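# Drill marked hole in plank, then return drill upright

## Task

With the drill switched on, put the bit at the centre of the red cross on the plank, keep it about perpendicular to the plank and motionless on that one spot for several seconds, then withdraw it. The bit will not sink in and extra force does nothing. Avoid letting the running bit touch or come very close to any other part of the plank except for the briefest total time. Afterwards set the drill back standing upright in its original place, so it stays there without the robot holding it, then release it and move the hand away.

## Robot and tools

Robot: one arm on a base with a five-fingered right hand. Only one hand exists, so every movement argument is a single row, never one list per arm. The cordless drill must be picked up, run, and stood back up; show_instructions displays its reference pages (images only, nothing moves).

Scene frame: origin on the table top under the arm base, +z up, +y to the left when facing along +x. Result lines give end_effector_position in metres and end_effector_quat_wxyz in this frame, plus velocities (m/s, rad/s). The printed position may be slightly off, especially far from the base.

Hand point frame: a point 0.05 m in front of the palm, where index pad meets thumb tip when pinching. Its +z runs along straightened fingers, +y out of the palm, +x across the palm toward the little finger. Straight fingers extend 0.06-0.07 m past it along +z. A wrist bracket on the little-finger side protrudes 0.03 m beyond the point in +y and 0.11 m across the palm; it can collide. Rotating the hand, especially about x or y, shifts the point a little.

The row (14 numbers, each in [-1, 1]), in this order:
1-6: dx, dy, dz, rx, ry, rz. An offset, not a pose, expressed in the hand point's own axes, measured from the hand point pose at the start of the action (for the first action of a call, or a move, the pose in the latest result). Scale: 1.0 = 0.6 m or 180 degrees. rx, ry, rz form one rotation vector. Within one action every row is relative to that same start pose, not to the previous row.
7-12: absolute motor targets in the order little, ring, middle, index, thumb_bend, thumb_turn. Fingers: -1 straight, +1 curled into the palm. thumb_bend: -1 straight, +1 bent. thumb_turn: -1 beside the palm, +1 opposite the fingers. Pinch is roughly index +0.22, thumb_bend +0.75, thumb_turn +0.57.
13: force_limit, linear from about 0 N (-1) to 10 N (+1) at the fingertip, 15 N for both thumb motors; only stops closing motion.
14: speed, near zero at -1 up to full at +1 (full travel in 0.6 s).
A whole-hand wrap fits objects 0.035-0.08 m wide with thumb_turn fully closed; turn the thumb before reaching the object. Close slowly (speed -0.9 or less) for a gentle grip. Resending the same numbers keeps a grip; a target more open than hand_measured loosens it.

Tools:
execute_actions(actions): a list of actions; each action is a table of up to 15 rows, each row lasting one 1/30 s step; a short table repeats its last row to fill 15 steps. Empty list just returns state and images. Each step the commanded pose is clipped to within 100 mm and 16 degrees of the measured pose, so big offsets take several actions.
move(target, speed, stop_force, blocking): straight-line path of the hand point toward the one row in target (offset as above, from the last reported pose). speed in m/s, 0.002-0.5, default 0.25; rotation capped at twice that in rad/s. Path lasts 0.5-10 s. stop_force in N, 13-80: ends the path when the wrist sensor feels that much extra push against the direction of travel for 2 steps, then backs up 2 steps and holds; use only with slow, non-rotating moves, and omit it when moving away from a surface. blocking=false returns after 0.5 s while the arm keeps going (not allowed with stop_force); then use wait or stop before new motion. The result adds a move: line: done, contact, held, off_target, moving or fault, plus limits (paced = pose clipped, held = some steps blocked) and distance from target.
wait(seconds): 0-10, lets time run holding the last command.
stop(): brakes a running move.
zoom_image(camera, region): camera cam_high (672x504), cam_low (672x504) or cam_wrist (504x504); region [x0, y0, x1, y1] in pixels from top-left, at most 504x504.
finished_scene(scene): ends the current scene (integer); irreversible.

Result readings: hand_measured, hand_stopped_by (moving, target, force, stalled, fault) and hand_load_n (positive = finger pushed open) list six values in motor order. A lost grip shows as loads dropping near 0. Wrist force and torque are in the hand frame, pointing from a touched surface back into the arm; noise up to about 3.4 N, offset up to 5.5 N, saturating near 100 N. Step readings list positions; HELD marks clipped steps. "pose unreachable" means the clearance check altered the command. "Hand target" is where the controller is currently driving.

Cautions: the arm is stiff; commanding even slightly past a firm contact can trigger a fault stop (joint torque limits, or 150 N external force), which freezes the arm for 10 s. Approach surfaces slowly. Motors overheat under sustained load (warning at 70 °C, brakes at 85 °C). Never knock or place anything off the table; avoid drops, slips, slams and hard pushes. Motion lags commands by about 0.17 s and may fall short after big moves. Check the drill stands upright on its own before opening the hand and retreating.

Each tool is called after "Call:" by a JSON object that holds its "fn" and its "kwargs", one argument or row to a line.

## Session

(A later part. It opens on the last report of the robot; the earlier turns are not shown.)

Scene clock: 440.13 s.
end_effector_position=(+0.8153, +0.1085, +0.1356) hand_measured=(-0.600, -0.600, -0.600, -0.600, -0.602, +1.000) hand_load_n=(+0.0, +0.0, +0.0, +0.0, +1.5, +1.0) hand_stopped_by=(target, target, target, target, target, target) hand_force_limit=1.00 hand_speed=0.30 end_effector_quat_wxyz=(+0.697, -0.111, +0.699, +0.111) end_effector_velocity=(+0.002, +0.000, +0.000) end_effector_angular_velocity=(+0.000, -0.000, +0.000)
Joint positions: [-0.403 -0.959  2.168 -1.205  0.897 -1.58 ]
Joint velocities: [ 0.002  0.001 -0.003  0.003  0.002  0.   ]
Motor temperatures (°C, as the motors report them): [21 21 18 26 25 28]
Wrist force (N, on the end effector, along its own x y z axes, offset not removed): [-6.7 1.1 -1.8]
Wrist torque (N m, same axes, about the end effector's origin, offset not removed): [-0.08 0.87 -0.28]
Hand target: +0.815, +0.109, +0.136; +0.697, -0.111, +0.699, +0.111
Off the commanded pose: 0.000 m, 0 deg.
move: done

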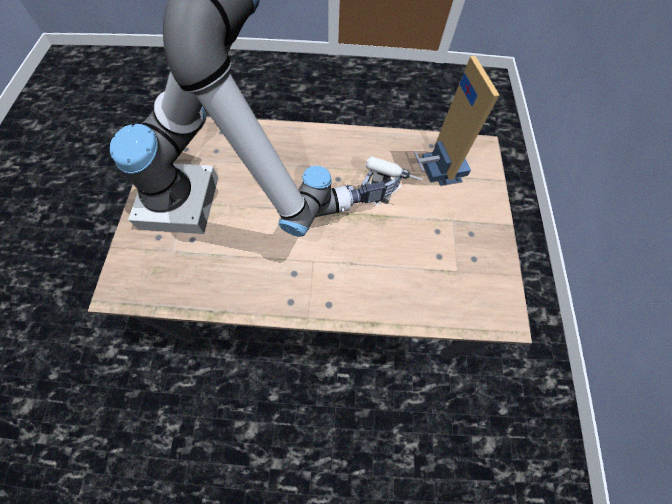

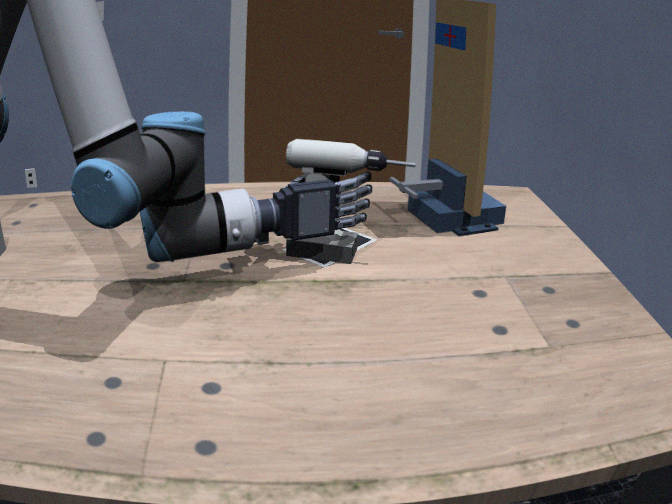

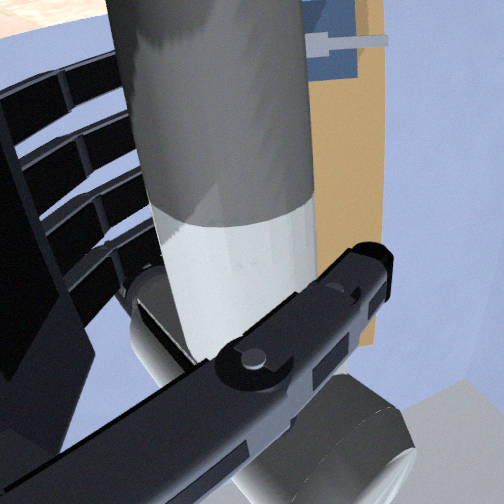

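Call:
{"fn": "execute_actions", "kwargs": {
  "actions": [
    [[0,0,0,0,0,0,1,1,-0.1,-0.3,0.3,1,1,0]],
    [[0,0,0,0,0,0,1,1,-0.1,-0.3,0.3,1,1,0]],
    [[0,0,0,0,0,0,1,1,-0.1,-0.3,0.3,1,1,0]],
    [[0,0,0,0,0,0,1,1,-0.1,-0.3,0.3,1,1,0]],
    [[0,0,0,0,0,0,1,1,1,-0.3,0.3,1,1,0]],
    [[0,0,0,0,0,0,1,1,1,-0.3,0.3,1,1,0]],
    [[0,0,0,0,0,0,1,1,1,-0.3,0.3,1,1,0]]
  ]
}}

Call:
{"fn": "zoom_image", "kwargs": {
  "camera": "cam_high",
  "region": [330,110,450,230]
}}

Call:
{"fn": "zoom_image", "kwargs": {
  "camera": "cam_low",
  "region": [260,110,430,280]
}}

Scene clock: 457.30 s.
end_effector_position=(+0.8152, +0.1085, +0.1355) hand_measured=(+0.724, +0.166, +0.298, -0.300, +0.300, +1.000) hand_load_n=(+0.5, +0.0, +11.5, +0.0, +1.5, +0.0) hand_stopped_by=(force, force, force, target, target, target) hand_force_limit=1.00 hand_speed=0.00 end_effector_quat_wxyz=(+0.697, -0.111, +0.699, +0.111) end_effector_velocity=(-0.000, +0.000, +0.000) end_effector_angular_velocity=(-0.000, -0.000, +0.001)
Joint positions: [-0.403 -0.959  2.168 -1.205  0.897 -1.58 ]
Joint velocities: [-0.    -0.    -0.     0.    -0.001 -0.   ]
Motor temperatures (°C, as the motors report them): [21 21 18 26 25 28]
Wrist force (N, on the end effector, along its own x y z axes, offset not removed): [-4.1 2.1 0.2]
Wrist torque (N m, same axes, about the end effector's origin, offset not removed): [0.46 0.48 0.09]
Hand target: +0.815, +0.109, +0.135; +0.697, -0.111, +0.699, +0.111
Off the commanded pose: 0.000 m, 0 deg.
Step readings (end_effector_position; steps 1 to 15: 1st action; 16 to 30: 2nd action; 31 to 45: 3rd action; 46 to 60: 4th action; 61 to 75: 5th action; 76 to 90: 6th action; 91 to 105: 7th action):
0: (+0.8154, +0.1086, +0.1356)
1: (+0.8154, +0.1086, +0.1356)
2: (+0.8154, +0.1086, +0.1356)
4: (+0.8154, +0.1086, +0.1356)
8: (+0.8153, +0.1086, +0.1355)
15: (+0.8153, +0.1085, +0.1355)
16: (+0.8153, +0.1085, +0.1355)
17: (+0.8152, +0.1086, +0.1355)
19: (+0.8152, +0.1085, +0.1355)
23: (+0.8152, +0.1085, +0.1355)
30: (+0.8152, +0.1085, +0.1355)
31: (+0.8152, +0.1085, +0.1355)
32: (+0.8152, +0.1085, +0.1355)
34: (+0.8152, +0.1085, +0.1355)
38: (+0.8152, +0.1085, +0.1355)
45: (+0.8152, +0.1085, +0.1355)
46: (+0.8152, +0.1085, +0.1355)
47: (+0.8152, +0.1085, +0.1355)
49: (+0.8152, +0.1085, +0.1355)
53: (+0.8152, +0.1085, +0.1355)
60: (+0.8152, +0.1085, +0.1355)
61: (+0.8152, +0.1085, +0.1355)
62: (+0.8152, +0.1085, +0.1355)
64: (+0.8152, +0.1085, +0.1355)
68: (+0.8152, +0.1085, +0.1355)
75: (+0.8152, +0.1085, +0.1355)
76: (+0.8152, +0.1085, +0.1355)
77: (+0.8152, +0.1085, +0.1355)
79: (+0.8152, +0.1085, +0.1355)
83: (+0.8152, +0.1085, +0.1355)
90: (+0.8152, +0.1085, +0.1355)
91: (+0.8152, +0.1085, +0.1355)
92: (+0.8152, +0.1085, +0.1355)
94: (+0.8152, +0.1085, +0.1355)
98: (+0.8152, +0.1085, +0.1355)
105: end_effector_position above

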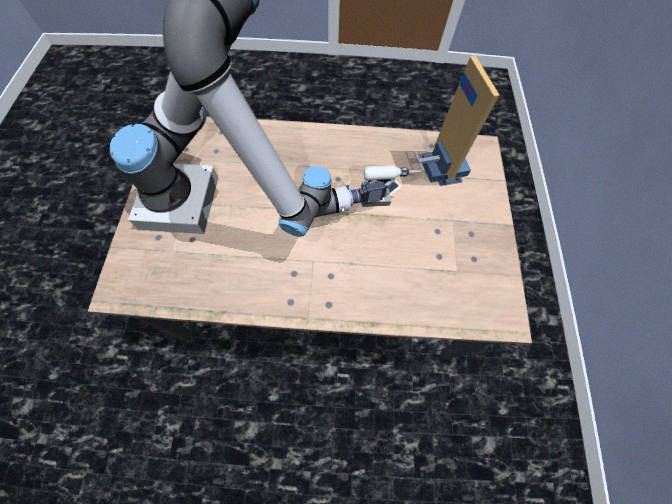

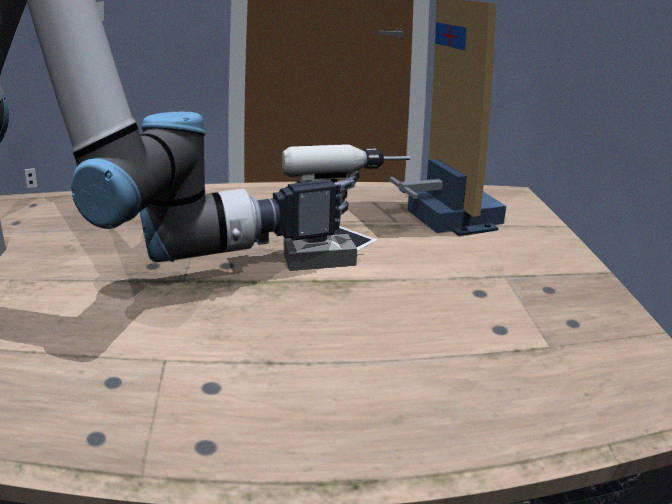

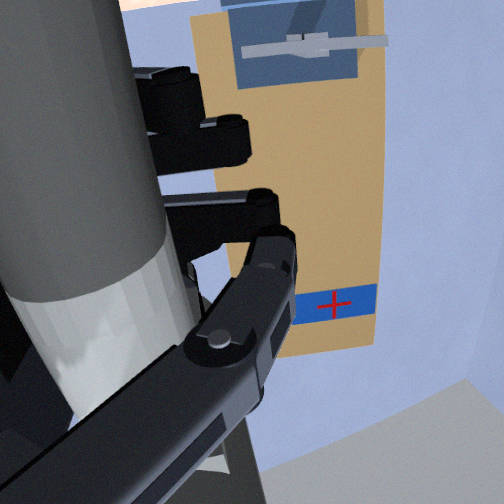

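Region (330, 110, 450, 230) of cam_high's 672x504 image, scaled by 4.200, with more detail than that image has.

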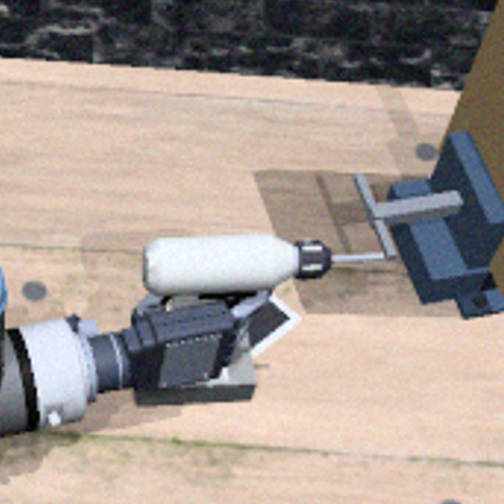

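Region (260, 110, 430, 280) of cam_low's 672x504 image, scaled by 2.965, with more detail than that image has.

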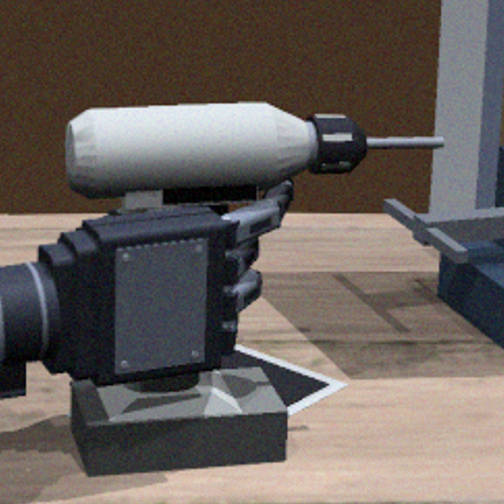

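Call:
{"fn": "execute_actions", "kwargs": {
  "actions": [
    [[0,0,0,0,0,0,0.95,0.95,0.2,-0.3,0.6,1,1,0]],
    [[0,0,0,0,0,0,0.95,0.95,0.2,-0.3,0.6,1,1,0]],
    [[0,0,0,0,0,0,1,1,0.2,-0.3,0.7,1,1,0]],
    [[0,0,0,0,0,0,1,1,1,-0.3,0.7,1,1,0]],
    [[0,0,0,0,0,0,1,1,1,-0.3,0.7,1,1,0]],
    [[0,0,0,0,0,0,1,1,1,-0.3,0.7,1,1,0]]
  ]
}}

Call:
{"fn": "zoom_image", "kwargs": {
  "camera": "cam_high",
  "region": [330,110,450,230]
}}

Call:
{"fn": "zoom_image", "kwargs": {
  "camera": "cam_low",
  "region": [260,110,430,280]
}}

Scene clock: 471.77 s.
end_effector_position=(+0.8152, +0.1085, +0.1355) hand_measured=(+0.810, +0.790, +0.264, -0.300, +0.614, +1.000) hand_load_n=(+12.5, +12.0, +11.5, +0.0, +16.0, +9.5) hand_stopped_by=(force, force, force, target, force, target) hand_force_limit=1.00 hand_speed=0.00 end_effector_quat_wxyz=(+0.697, -0.111, +0.699, +0.111) end_effector_velocity=(-0.000, +0.000, +0.000) end_effector_angular_velocity=(+0.000, -0.000, +0.001)
Joint positions: [-0.403 -0.959  2.168 -1.205  0.897 -1.58 ]
Joint velocities: [-0.    -0.001 -0.     0.001 -0.001  0.   ]
Motor temperatures (°C, as the motors report them): [21 21 18 26 25 28]
Wrist force (N, on the end effector, along its own x y z axes, offset not removed): [-2.3 4.4 -2.3]
Wrist torque (N m, same axes, about the end effector's origin, offset not removed): [0.94 0.12 -0.10]
Hand target: +0.815, +0.109, +0.135; +0.697, -0.111, +0.699, +0.111
Off the commanded pose: 0.000 m, 0 deg.
Step readings (end_effector_position; steps 1 to 15: 1st action; 16 to 30: 2nd action; 31 to 45: 3rd action; 46 to 60: 4th action; 61 to 75: 5th action; 76 to 90: 6th action):
0: (+0.8152, +0.1085, +0.1355)
1: (+0.8152, +0.1085, +0.1355)
2: (+0.8152, +0.1085, +0.1355)
4: (+0.8152, +0.1085, +0.1355)
8: (+0.8152, +0.1085, +0.1355)
15: (+0.8152, +0.1085, +0.1355)
16: (+0.8152, +0.1085, +0.1355)
17: (+0.8152, +0.1085, +0.1355)
19: (+0.8152, +0.1085, +0.1355)
23: (+0.8152, +0.1085, +0.1355)
30: (+0.8152, +0.1085, +0.1355)
31: (+0.8152, +0.1085, +0.1355)
32: (+0.8152, +0.1085, +0.1355)
34: (+0.8152, +0.1085, +0.1355)
38: (+0.8152, +0.1085, +0.1355)
45: (+0.8152, +0.1085, +0.1355)
46: (+0.8152, +0.1085, +0.1355)
47: (+0.8152, +0.1085, +0.1355)
49: (+0.8152, +0.1085, +0.1355)
53: (+0.8152, +0.1085, +0.1355)
60: (+0.8152, +0.1085, +0.1355)
61: (+0.8152, +0.1085, +0.1355)
62: (+0.8152, +0.1085, +0.1355)
64: (+0.8152, +0.1085, +0.1355)
68: (+0.8152, +0.1085, +0.1355)
75: (+0.8152, +0.1085, +0.1355)
76: (+0.8152, +0.1085, +0.1355)
77: (+0.8152, +0.1085, +0.1355)
79: (+0.8152, +0.1085, +0.1355)
83: (+0.8152, +0.1085, +0.1355)
90: end_effector_position above

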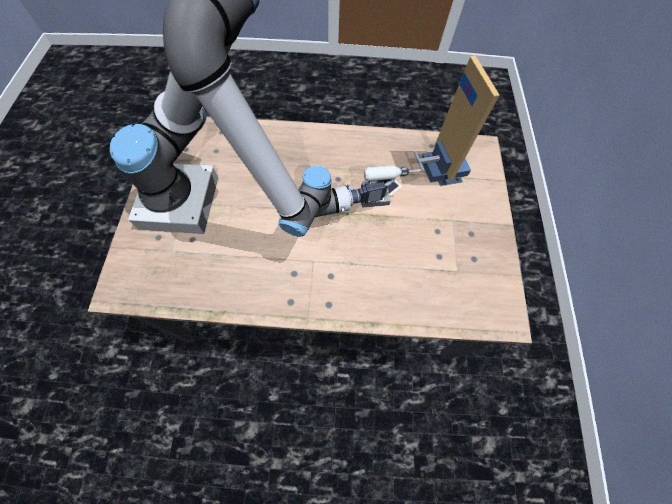

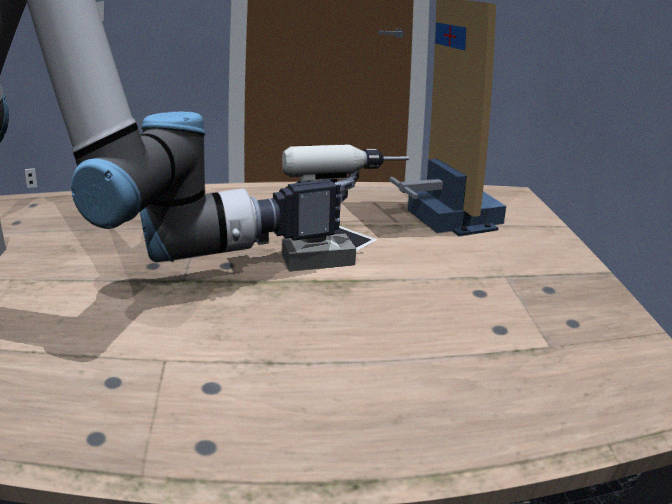

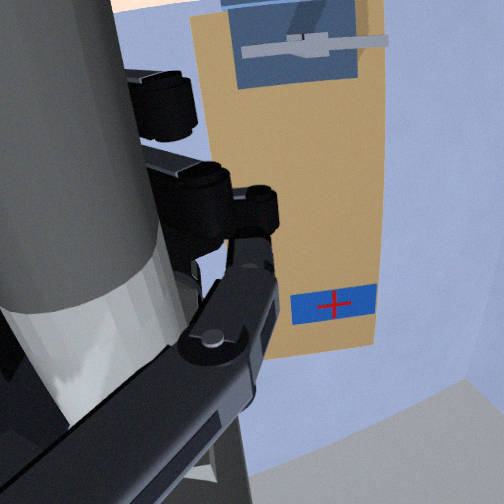

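Region (330, 110, 450, 230) of cam_high's 672x504 image, scaled by 4.200, with more detail than that image has.

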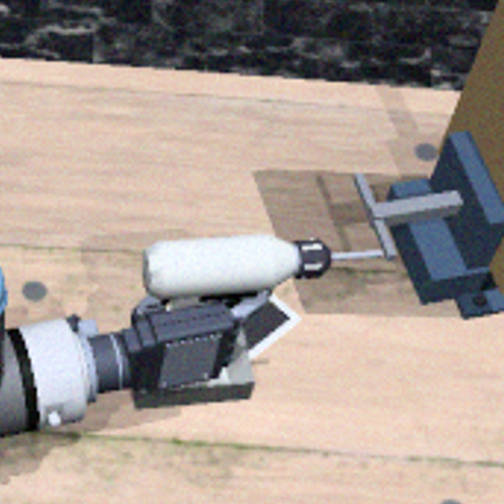

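Region (260, 110, 430, 280) of cam_low's 672x504 image, scaled by 2.965, with more detail than that image has.

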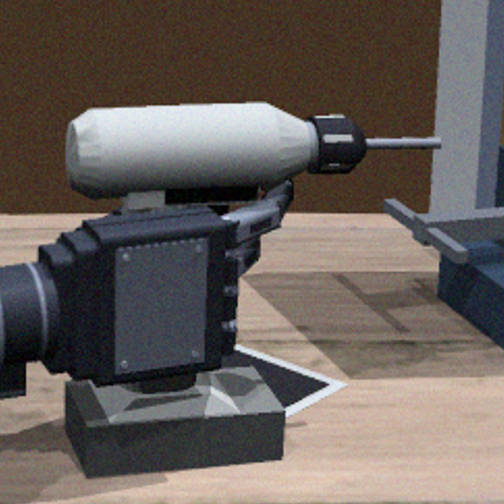

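Call:
{"fn": "execute_actions", "kwargs": {
  "actions": [
    [[0,0,0,0,0,0,1,1,0.2,1,0.7,1,1,0]],
    [[0,0,0,0,0,0,1,1,0.2,1,0.7,1,1,0]],
    [[0,0,0,0,0,0,1,1,0.2,1,0.7,1,1,0]],
    [[0,0,0,0,0,0,1,1,1,0.9,0.7,1,1,0.6]],
    [[0,0,0,0,0,0,1,1,1,0.9,0.7,1,1,0.6]]
  ]
}}

Call:
{"fn": "zoom_image", "kwargs": {
  "camera": "cam_low",
  "region": [260,110,430,280]
}}

Scene clock: 481.43 s.
end_effector_position=(+0.8152, +0.1085, +0.1355) hand_measured=(+0.810, +0.790, +0.268, +0.286, +0.614, +1.000) hand_load_n=(+12.0, +12.0, +13.0, +11.5, +17.0, +9.5) hand_stopped_by=(force, force, force, force, force, target) hand_force_limit=1.00 hand_speed=0.60 end_effector_quat_wxyz=(+0.697, -0.111, +0.699, +0.111) end_effector_velocity=(-0.000, +0.000, -0.000) end_effector_angular_velocity=(+0.000, +0.000, -0.000)
Joint positions: [-0.403 -0.959  2.168 -1.205  0.897 -1.58 ]
Joint velocities: [ 0.     0.001  0.    -0.001  0.    -0.   ]
Motor temperatures (°C, as the motors report them): [21 21 18 26 25 28]
Wrist force (N, on the end effector, along its own x y z axes, offset not removed): [1.4 -2.5 -0.1]
Wrist torque (N m, same axes, about the end effector's origin, offset not removed): [0.06 -0.53 -0.17]
Hand target: +0.815, +0.109, +0.135; +0.697, -0.111, +0.699, +0.111
Off the commanded pose: 0.000 m, 0 deg.
Step readings (end_effector_position; steps 1 to 15: 1st action; 16 to 30: 2nd action; 31 to 45: 3rd action; 46 to 60: 4th action; 61 to 75: 5th action):
0: (+0.8152, +0.1085, +0.1355)
1: (+0.8152, +0.1085, +0.1355)
2: (+0.8152, +0.1085, +0.1355)
4: (+0.8152, +0.1085, +0.1355)
8: (+0.8152, +0.1085, +0.1355)
15: (+0.8152, +0.1085, +0.1355)
16: (+0.8152, +0.1085, +0.1355)
17: (+0.8152, +0.1085, +0.1355)
19: (+0.8152, +0.1085, +0.1355)
23: (+0.8152, +0.1085, +0.1355)
30: (+0.8152, +0.1085, +0.1355)
31: (+0.8152, +0.1085, +0.1355)
32: (+0.8152, +0.1085, +0.1355)
34: (+0.8152, +0.1085, +0.1355)
38: (+0.8152, +0.1085, +0.1355)
45: (+0.8152, +0.1085, +0.1355)
46: (+0.8152, +0.1085, +0.1355)
47: (+0.8152, +0.1085, +0.1355)
49: (+0.8152, +0.1085, +0.1355)
53: (+0.8152, +0.1085, +0.1355)
60: (+0.8152, +0.1085, +0.1355)
61: (+0.8152, +0.1085, +0.1355)
62: (+0.8152, +0.1085, +0.1355)
64: (+0.8152, +0.1085, +0.1355)
68: (+0.8152, +0.1085, +0.1355)
75: end_effector_position above

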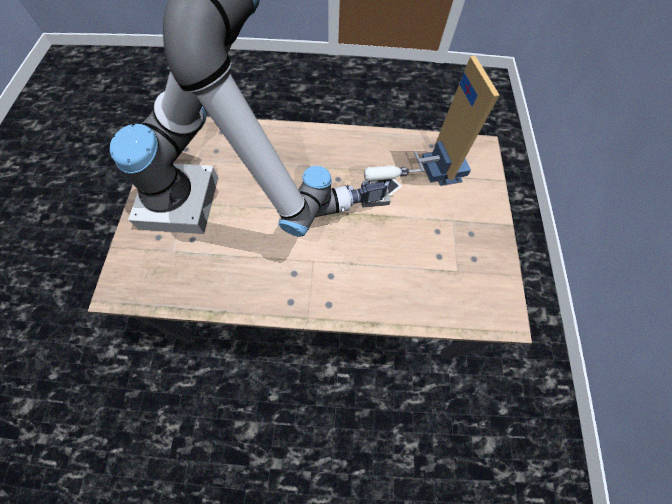

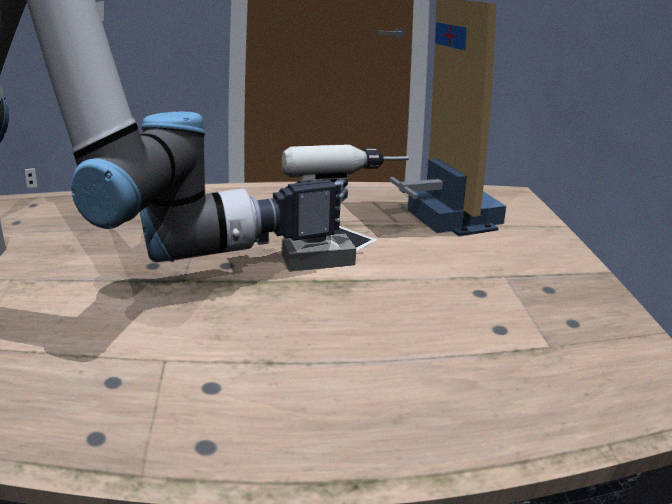

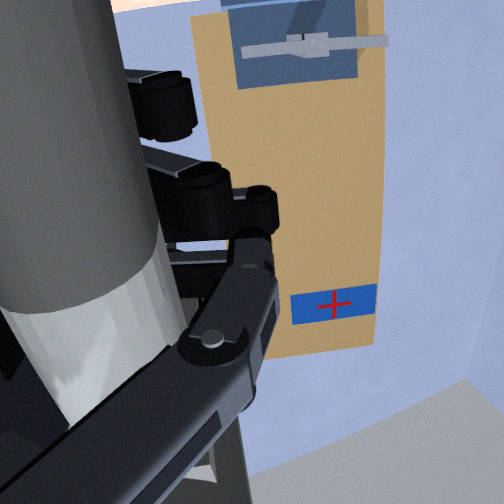

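Region (260, 110, 430, 280) of cam_low's 672x504 image, scaled by 2.965, with more detail than that image has.

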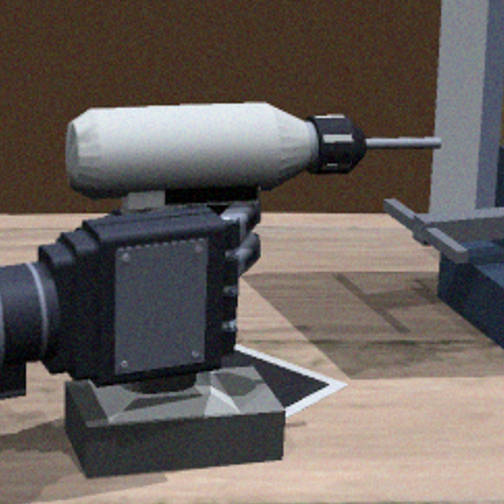

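Call:
{"fn": "execute_actions", "kwargs": {
  "actions": [
    [[0,0,0,0,0,0,-0.3,-0.3,-0.5,-0.5,-0.6,1,1,0.3]],
    [[0,0,0,0,0,0,-0.3,-0.3,-0.5,-0.5,-0.6,1,1,0.3]]
  ]
}}

Call:
{"fn": "move", "kwargs": {
  "target": [0,0.005,0.03,0,0,0,-0.3,-0.3,-0.5,-0.5,-0.6,1,1,0.3],
  "speed": 0.015
}}

Call:
{"fn": "zoom_image", "kwargs": {
  "camera": "cam_high",
  "region": [330,110,450,230]
}}

Scene clock: 495.17 s.
end_effector_position=(+0.8152, +0.1085, +0.1355) hand_measured=(-0.300, -0.300, -0.500, -0.500, -0.596, +1.000) hand_load_n=(+0.0, +0.0, +0.0, +0.0, +0.0, +0.0) hand_stopped_by=(target, target, target, target, moving, target) hand_force_limit=1.00 hand_speed=0.30 end_effector_quat_wxyz=(+0.697, -0.111, +0.699, +0.111) end_effector_velocity=(-0.000, +0.000, -0.000) end_effector_angular_velocity=(-0.001, +0.000, +0.001)
Joint positions: [-0.403 -0.959  2.168 -1.205  0.897 -1.58 ]
Joint velocities: [-0.     0.001 -0.    -0.    -0.001 -0.001]
Motor temperatures (°C, as the motors report them): [21 21 18 26 25 28]
Wrist force (N, on the end effector, along its own x y z axes, offset not removed): [-2.4 -0.5 -1.2]
Wrist torque (N m, same axes, about the end effector's origin, offset not removed): [-0.05 0.26 -0.26]
Hand target: +0.815, +0.109, +0.135; +0.697, -0.111, +0.699, +0.111
Off the commanded pose: 0.000 m, 0 deg.
Step readings (end_effector_position; steps 1 to 15: 1st action; 16 to 30: 2nd action):
0: (+0.8152, +0.1085, +0.1355)
1: (+0.8152, +0.1085, +0.1355)
2: (+0.8152, +0.1085, +0.1355)
4: (+0.8152, +0.1085, +0.1355)
8: (+0.8152, +0.1085, +0.1355)
15: (+0.8152, +0.1085, +0.1355)
16: (+0.8152, +0.1085, +0.1355)
17: (+0.8152, +0.1085, +0.1355)
19: (+0.8152, +0.1085, +0.1355)
23: (+0.8152, +0.1085, +0.1355)
30: end_effector_position above

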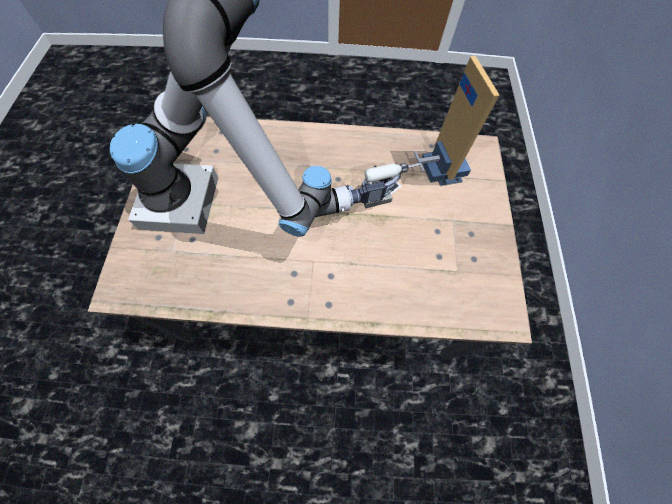

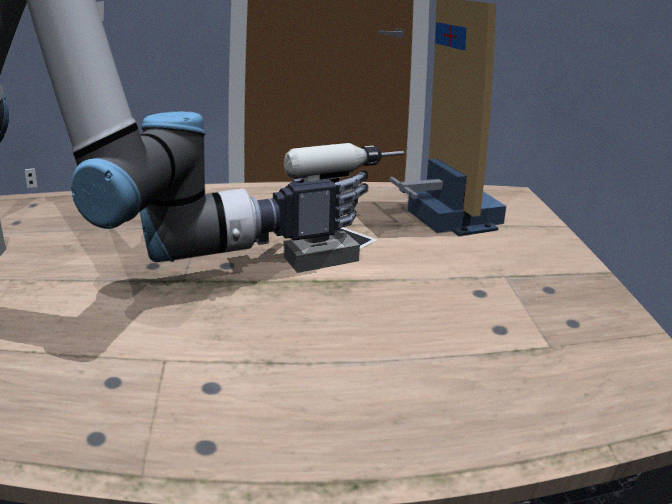

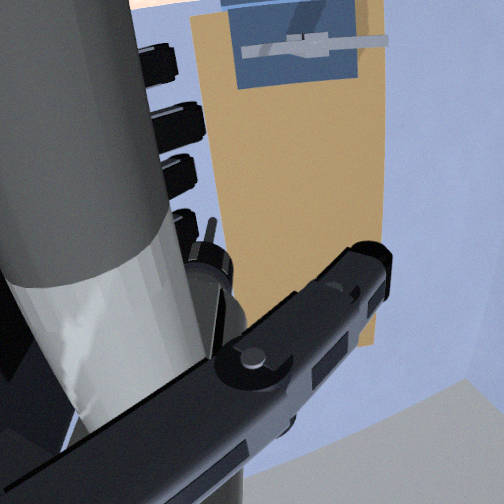

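Scene clock: 496.63 s.
end_effector_position=(+0.8313, +0.1169, +0.1354) hand_measured=(-0.300, -0.300, -0.500, -0.500, -0.600, +1.000) hand_load_n=(+0.0, +0.0, +0.0, +0.0, +0.5, +0.0) hand_stopped_by=(target, target, target, target, target, target) hand_force_limit=1.00 hand_speed=0.30 end_effector_quat_wxyz=(+0.697, -0.111, +0.699, +0.111) end_effector_velocity=(+0.001, +0.001, -0.000) end_effector_angular_velocity=(+0.001, +0.002, +0.001)
Joint positions: [-0.379 -0.947  2.136 -1.185  0.921 -1.58 ]
Joint velocities: [ 0.002  0.001 -0.003  0.004  0.001  0.   ]
Motor temperatures (°C, as the motors report them): [21 21 18 26 25 28]
Wrist force (N, on the end effector, along its own x y z axes, offset not removed): [0.2 3.2 -0.5]
Wrist torque (N m, same axes, about the end effector's origin, offset not removed): [0.38 -0.12 0.10]
Hand target: +0.831, +0.117, +0.135; +0.697, -0.111, +0.699, +0.111
Off the commanded pose: 0.000 m, 0 deg.
move: done

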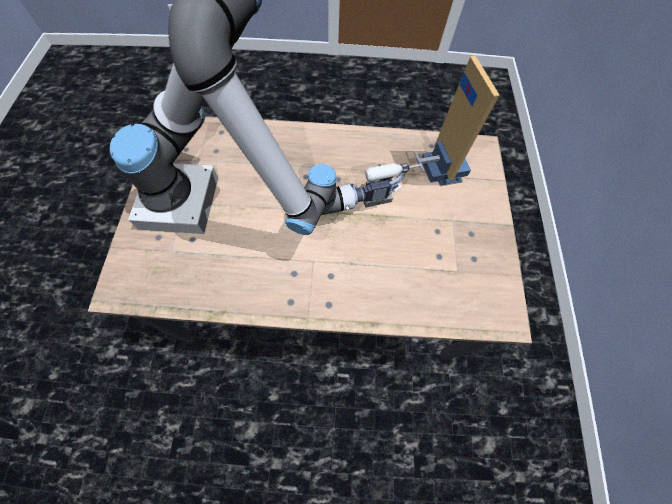

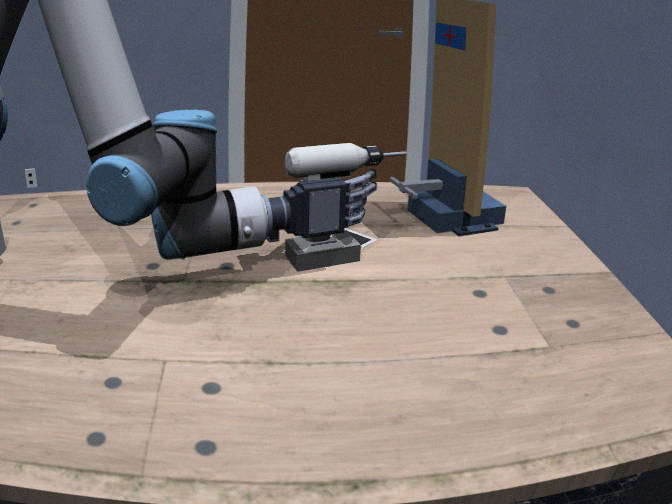

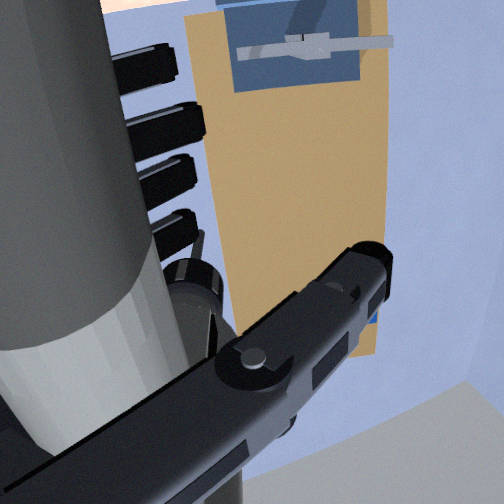

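Region (330, 110, 450, 230) of cam_high's 672x504 image, scaled by 4.200, with more detail than that image has.

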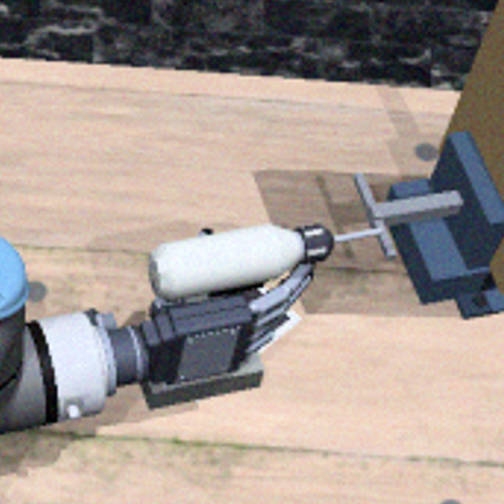

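Now aligned and deeper. Close index first this time along with grip.

Call:
{"fn": "execute_actions", "kwargs": {
  "actions": [
    [[0,0,0,0,0,0,1,1,0.1,0.1,0.3,1,1,0]],
    [[0,0,0,0,0,0,1,1,0.1,0.1,0.3,1,1,0]],
    [[0,0,0,0,0,0,1,1,0.1,0.1,0.3,1,1,0]],
    [[0,0,0,0,0,0,0.95,0.95,1,1,0.4,1,1,0]],
    [[0,0,0,0,0,0,0.95,0.95,1,1,0.4,1,1,0]],
    [[0,0,0,0,0,0,0.95,0.95,1,1,0.4,1,1,0]]
  ]
}}

Call:
{"fn": "zoom_image", "kwargs": {
  "camera": "cam_low",
  "region": [260,110,430,280]
}}

Call:
{"fn": "zoom_image", "kwargs": {
  "camera": "cam_high",
  "region": [330,110,450,230]
}}

Scene clock: 509.37 s.
end_effector_position=(+0.8313, +0.1169, +0.1353) hand_measured=(+0.872, +0.854, +0.338, +0.698, +0.258, +1.000) hand_load_n=(+12.0, +9.5, +9.0, +11.0, +19.5, +5.0) hand_stopped_by=(force, force, force, force, force, target) hand_force_limit=1.00 hand_speed=0.00 end_effector_quat_wxyz=(+0.697, -0.111, +0.699, +0.111) end_effector_velocity=(-0.000, -0.000, -0.000) end_effector_angular_velocity=(+0.000, +0.001, -0.000)
Joint positions: [-0.379 -0.947  2.136 -1.185  0.921 -1.58 ]
Joint velocities: [-0.     0.001 -0.     0.    -0.     0.   ]
Motor temperatures (°C, as the motors report them): [21 21 18 26 25 28]
Wrist force (N, on the end effector, along its own x y z axes, offset not removed): [-3.0 4.2 -4.3]
Wrist torque (N m, same axes, about the end effector's origin, offset not removed): [1.18 -0.48 0.28]
Hand target: +0.831, +0.117, +0.135; +0.697, -0.111, +0.699, +0.111
Off the commanded pose: 0.000 m, 0 deg.
Step readings (end_effector_position; steps 1 to 15: 1st action; 16 to 30: 2nd action; 31 to 45: 3rd action; 46 to 60: 4th action; 61 to 75: 5th action; 76 to 90: 6th action):
0: (+0.8314, +0.1170, +0.1354)
1: (+0.8314, +0.1170, +0.1354)
2: (+0.8314, +0.1170, +0.1354)
4: (+0.8314, +0.1170, +0.1354)
8: (+0.8313, +0.1169, +0.1354)
15: (+0.8312, +0.1169, +0.1353)
16: (+0.8312, +0.1169, +0.1353)
17: (+0.8312, +0.1169, +0.1353)
19: (+0.8312, +0.1169, +0.1353)
23: (+0.8312, +0.1169, +0.1353)
30: (+0.8313, +0.1169, +0.1353)
31: (+0.8313, +0.1169, +0.1353)
32: (+0.8313, +0.1169, +0.1353)
34: (+0.8313, +0.1169, +0.1353)
38: (+0.8313, +0.1169, +0.1353)
45: (+0.8313, +0.1169, +0.1353)
46: (+0.8313, +0.1169, +0.1353)
47: (+0.8313, +0.1169, +0.1353)
49: (+0.8313, +0.1169, +0.1353)
53: (+0.8313, +0.1169, +0.1353)
60: (+0.8313, +0.1169, +0.1353)
61: (+0.8313, +0.1169, +0.1353)
62: (+0.8313, +0.1169, +0.1353)
64: (+0.8313, +0.1169, +0.1353)
68: (+0.8313, +0.1169, +0.1353)
75: (+0.8313, +0.1169, +0.1353)
76: (+0.8313, +0.1169, +0.1353)
77: (+0.8313, +0.1169, +0.1353)
79: (+0.8313, +0.1169, +0.1353)
83: (+0.8313, +0.1169, +0.1353)
90: end_effector_position above

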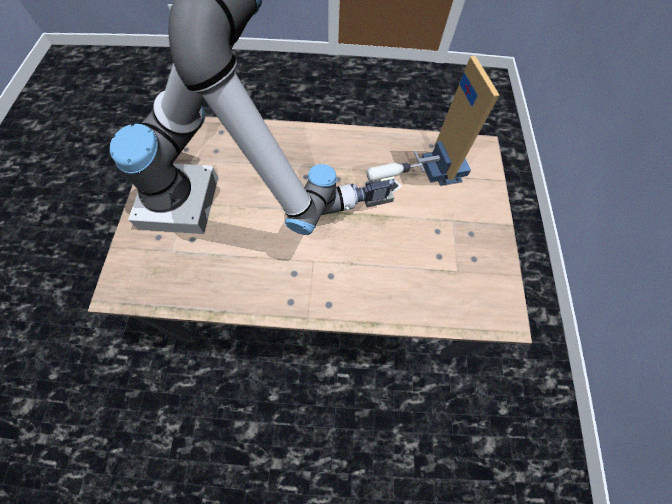

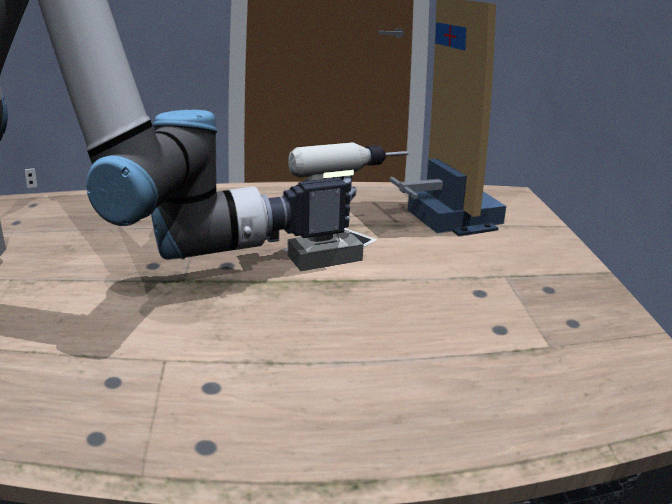

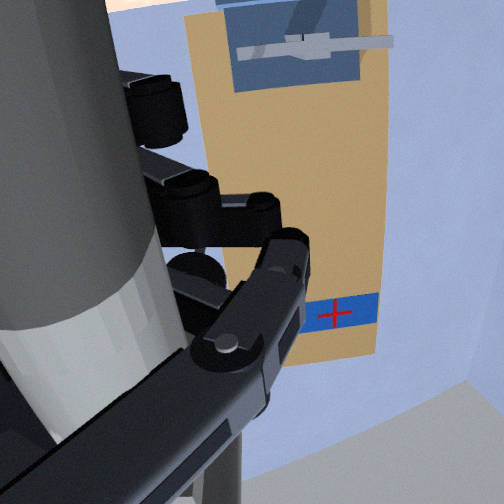

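Region (260, 110, 430, 280) of cam_low's 672x504 image, scaled by 2.965, with more detail than that image has.

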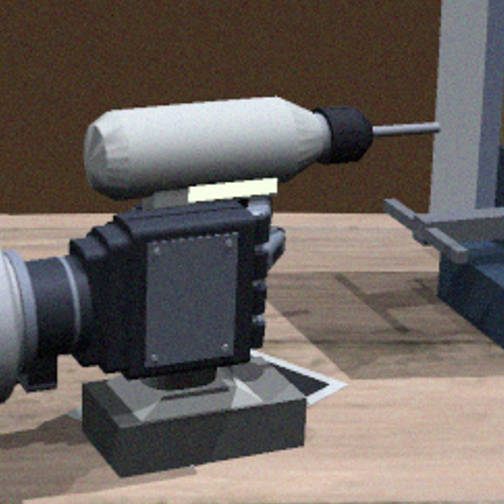

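Region (330, 110, 450, 230) of cam_high's 672x504 image, scaled by 4.200, with more detail than that image has.

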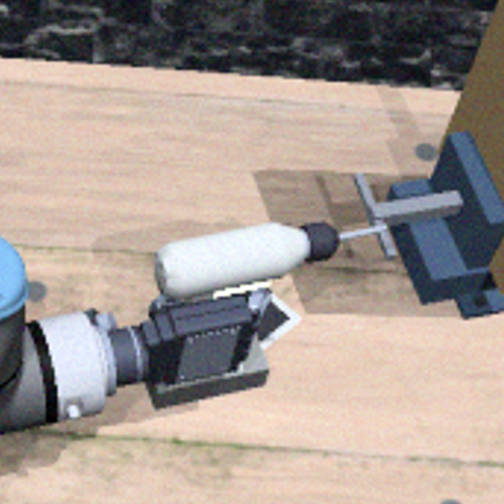

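Call:
{"fn": "execute_actions", "kwargs": {
  "actions": [
    [[0,0,0,0,0,0,0.95,0.95,1,0.2,0.4,1,1,0.3]],
    [[0,0,0,0,0,0,0.95,0.95,1,0.2,0.4,1,1,0.3]]
  ]
}}

Call:
{"fn": "move", "kwargs": {
  "target": [-0.36,0.1,-0.02,0,0,0,0.95,0.95,1,0.2,0.4,1,1,0],
  "speed": 0.1
}}

Call:
{"fn": "zoom_image", "kwargs": {
  "camera": "cam_high",
  "region": [380,50,500,170]
}}

Call:
{"fn": "zoom_image", "kwargs": {
  "camera": "cam_low",
  "region": [330,0,490,120]
}}

Scene clock: 519.77 s.
end_effector_position=(+0.8313, +0.1169, +0.1353) hand_measured=(+0.872, +0.854, +0.338, +0.200, +0.258, +1.000) hand_load_n=(+12.5, +10.0, +10.0, +0.0, +18.5, +5.5) hand_stopped_by=(force, force, force, target, force, target) hand_force_limit=1.00 hand_speed=0.30 end_effector_quat_wxyz=(+0.697, -0.111, +0.699, +0.111) end_effector_velocity=(+0.000, -0.000, -0.001) end_effector_angular_velocity=(+0.000, +0.001, -0.001)
Joint positions: [-0.379 -0.947  2.136 -1.185  0.921 -1.58 ]
Joint velocities: [-0.     0.001 -0.     0.     0.001 -0.   ]
Motor temperatures (°C, as the motors report them): [21 21 18 26 25 28]
Wrist force (N, on the end effector, along its own x y z axes, offset not removed): [-0.4 2.0 -0.2]
Wrist torque (N m, same axes, about the end effector's origin, offset not removed): [0.59 -1.39 0.57]
Hand target: +0.831, +0.117, +0.135; +0.697, -0.111, +0.699, +0.111
Off the commanded pose: 0.000 m, 0 deg.
Step readings (end_effector_position; steps 1 to 15: 1st action; 16 to 30: 2nd action):
0: (+0.8313, +0.1169, +0.1353)
1: (+0.8313, +0.1169, +0.1353)
2: (+0.8313, +0.1169, +0.1353)
4: (+0.8313, +0.1169, +0.1353)
8: (+0.8313, +0.1169, +0.1353)
15: (+0.8313, +0.1169, +0.1353)
16: (+0.8313, +0.1169, +0.1353)
17: (+0.8313, +0.1169, +0.1353)
19: (+0.8313, +0.1169, +0.1353)
23: (+0.8313, +0.1169, +0.1353)
30: end_effector_position above

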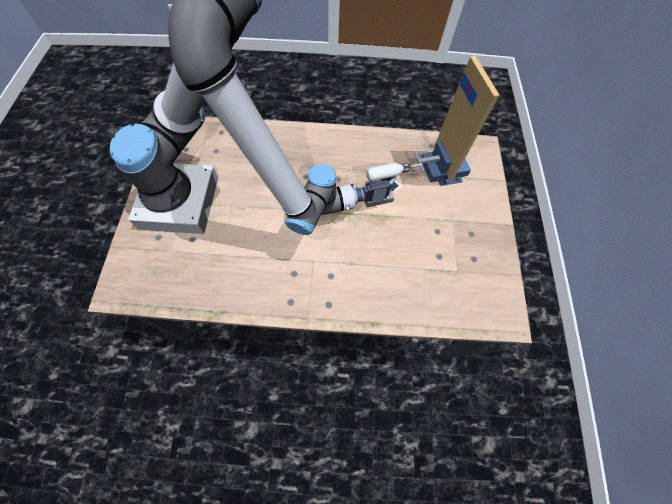

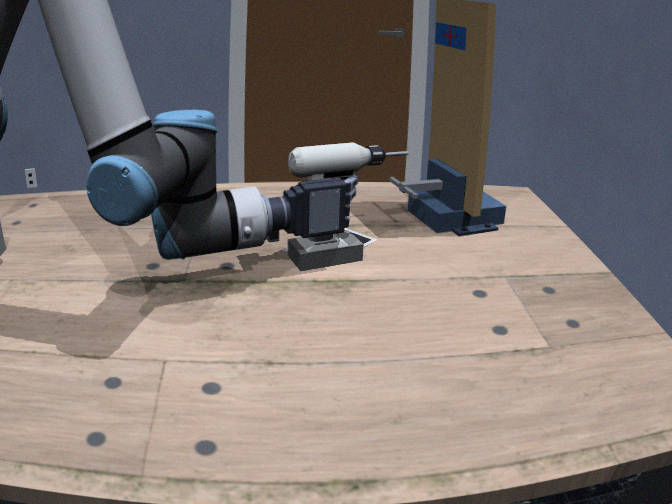

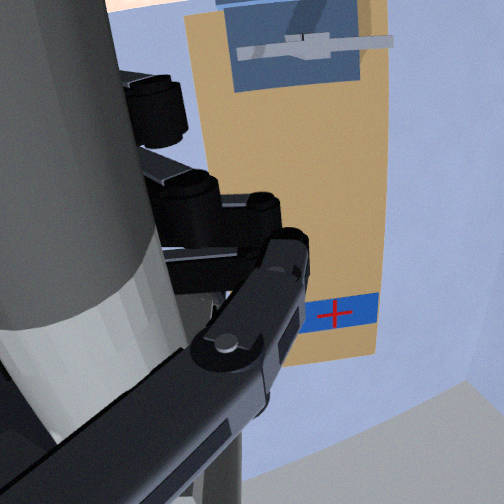

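Scene clock: 522.47 s.
end_effector_position=(+0.8017, +0.1704, +0.3510) hand_measured=(+0.874, +0.854, +0.338, +0.200, +0.258, +1.000) hand_load_n=(+5.0, +8.0, +11.5, +0.0, +16.0, +5.0) hand_stopped_by=(force, force, force, target, force, target) hand_force_limit=1.00 hand_speed=0.00 end_effector_quat_wxyz=(+0.697, -0.111, +0.699, +0.111) end_effector_velocity=(-0.000, +0.000, +0.001) end_effector_angular_velocity=(-0.001, +0.000, -0.000)
Joint positions: [-0.3   -1.332  2.14  -0.804  1.    -1.579]
Joint velocities: [ 0.001 -0.002 -0.001  0.004  0.001 -0.001]
Motor temperatures (°C, as the motors report them): [21 21 18 26 25 28]
Wrist force (N, on the end effector, along its own x y z axes, offset not removed): [10.9 4.5 -2.8]
Wrist torque (N m, same axes, about the end effector's origin, offset not removed): [0.73 -0.48 0.31]
Hand target: +0.802, +0.170, +0.351; +0.697, -0.111, +0.699, +0.111
Off the commanded pose: 0.000 m, 0 deg.
move: done

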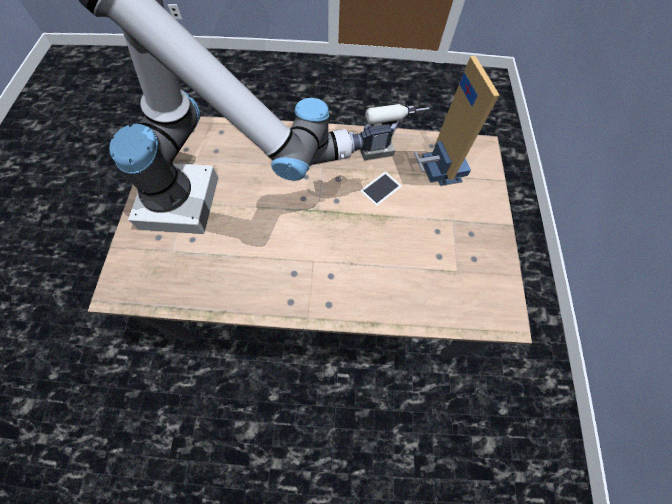

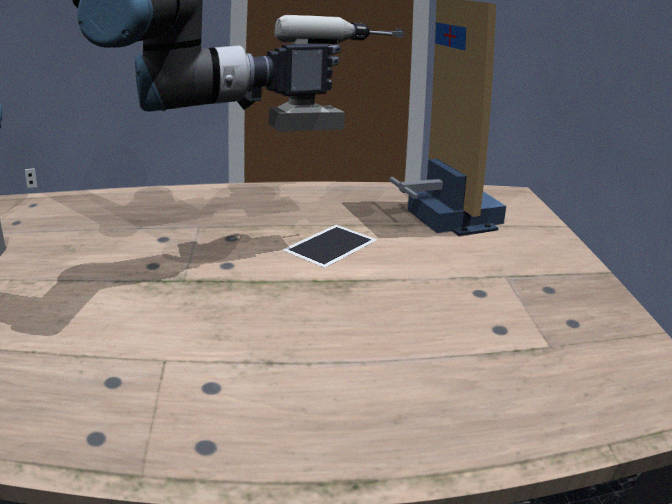

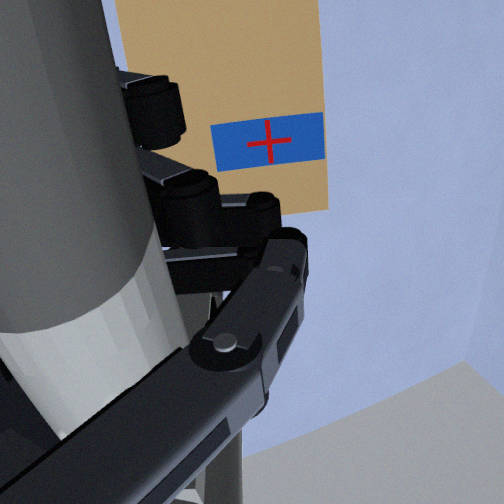

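Region (380, 50, 500, 170) of cam_high's 672x504 image, scaled by 4.200, with more detail than that image has.

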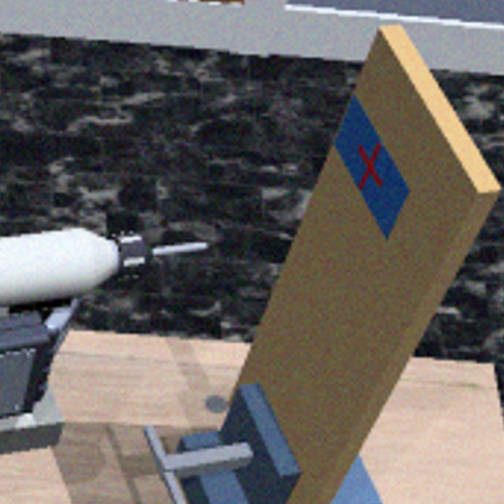

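Region (330, 0, 490, 120) of cam_low's 672x504 image, scaled by 3.150, with more detail than that image has; it fills the top 378 rows of this view, and the rest is white.

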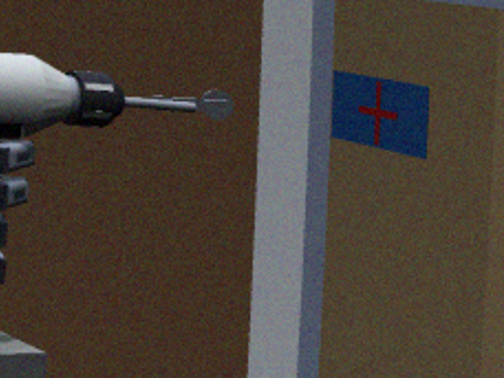

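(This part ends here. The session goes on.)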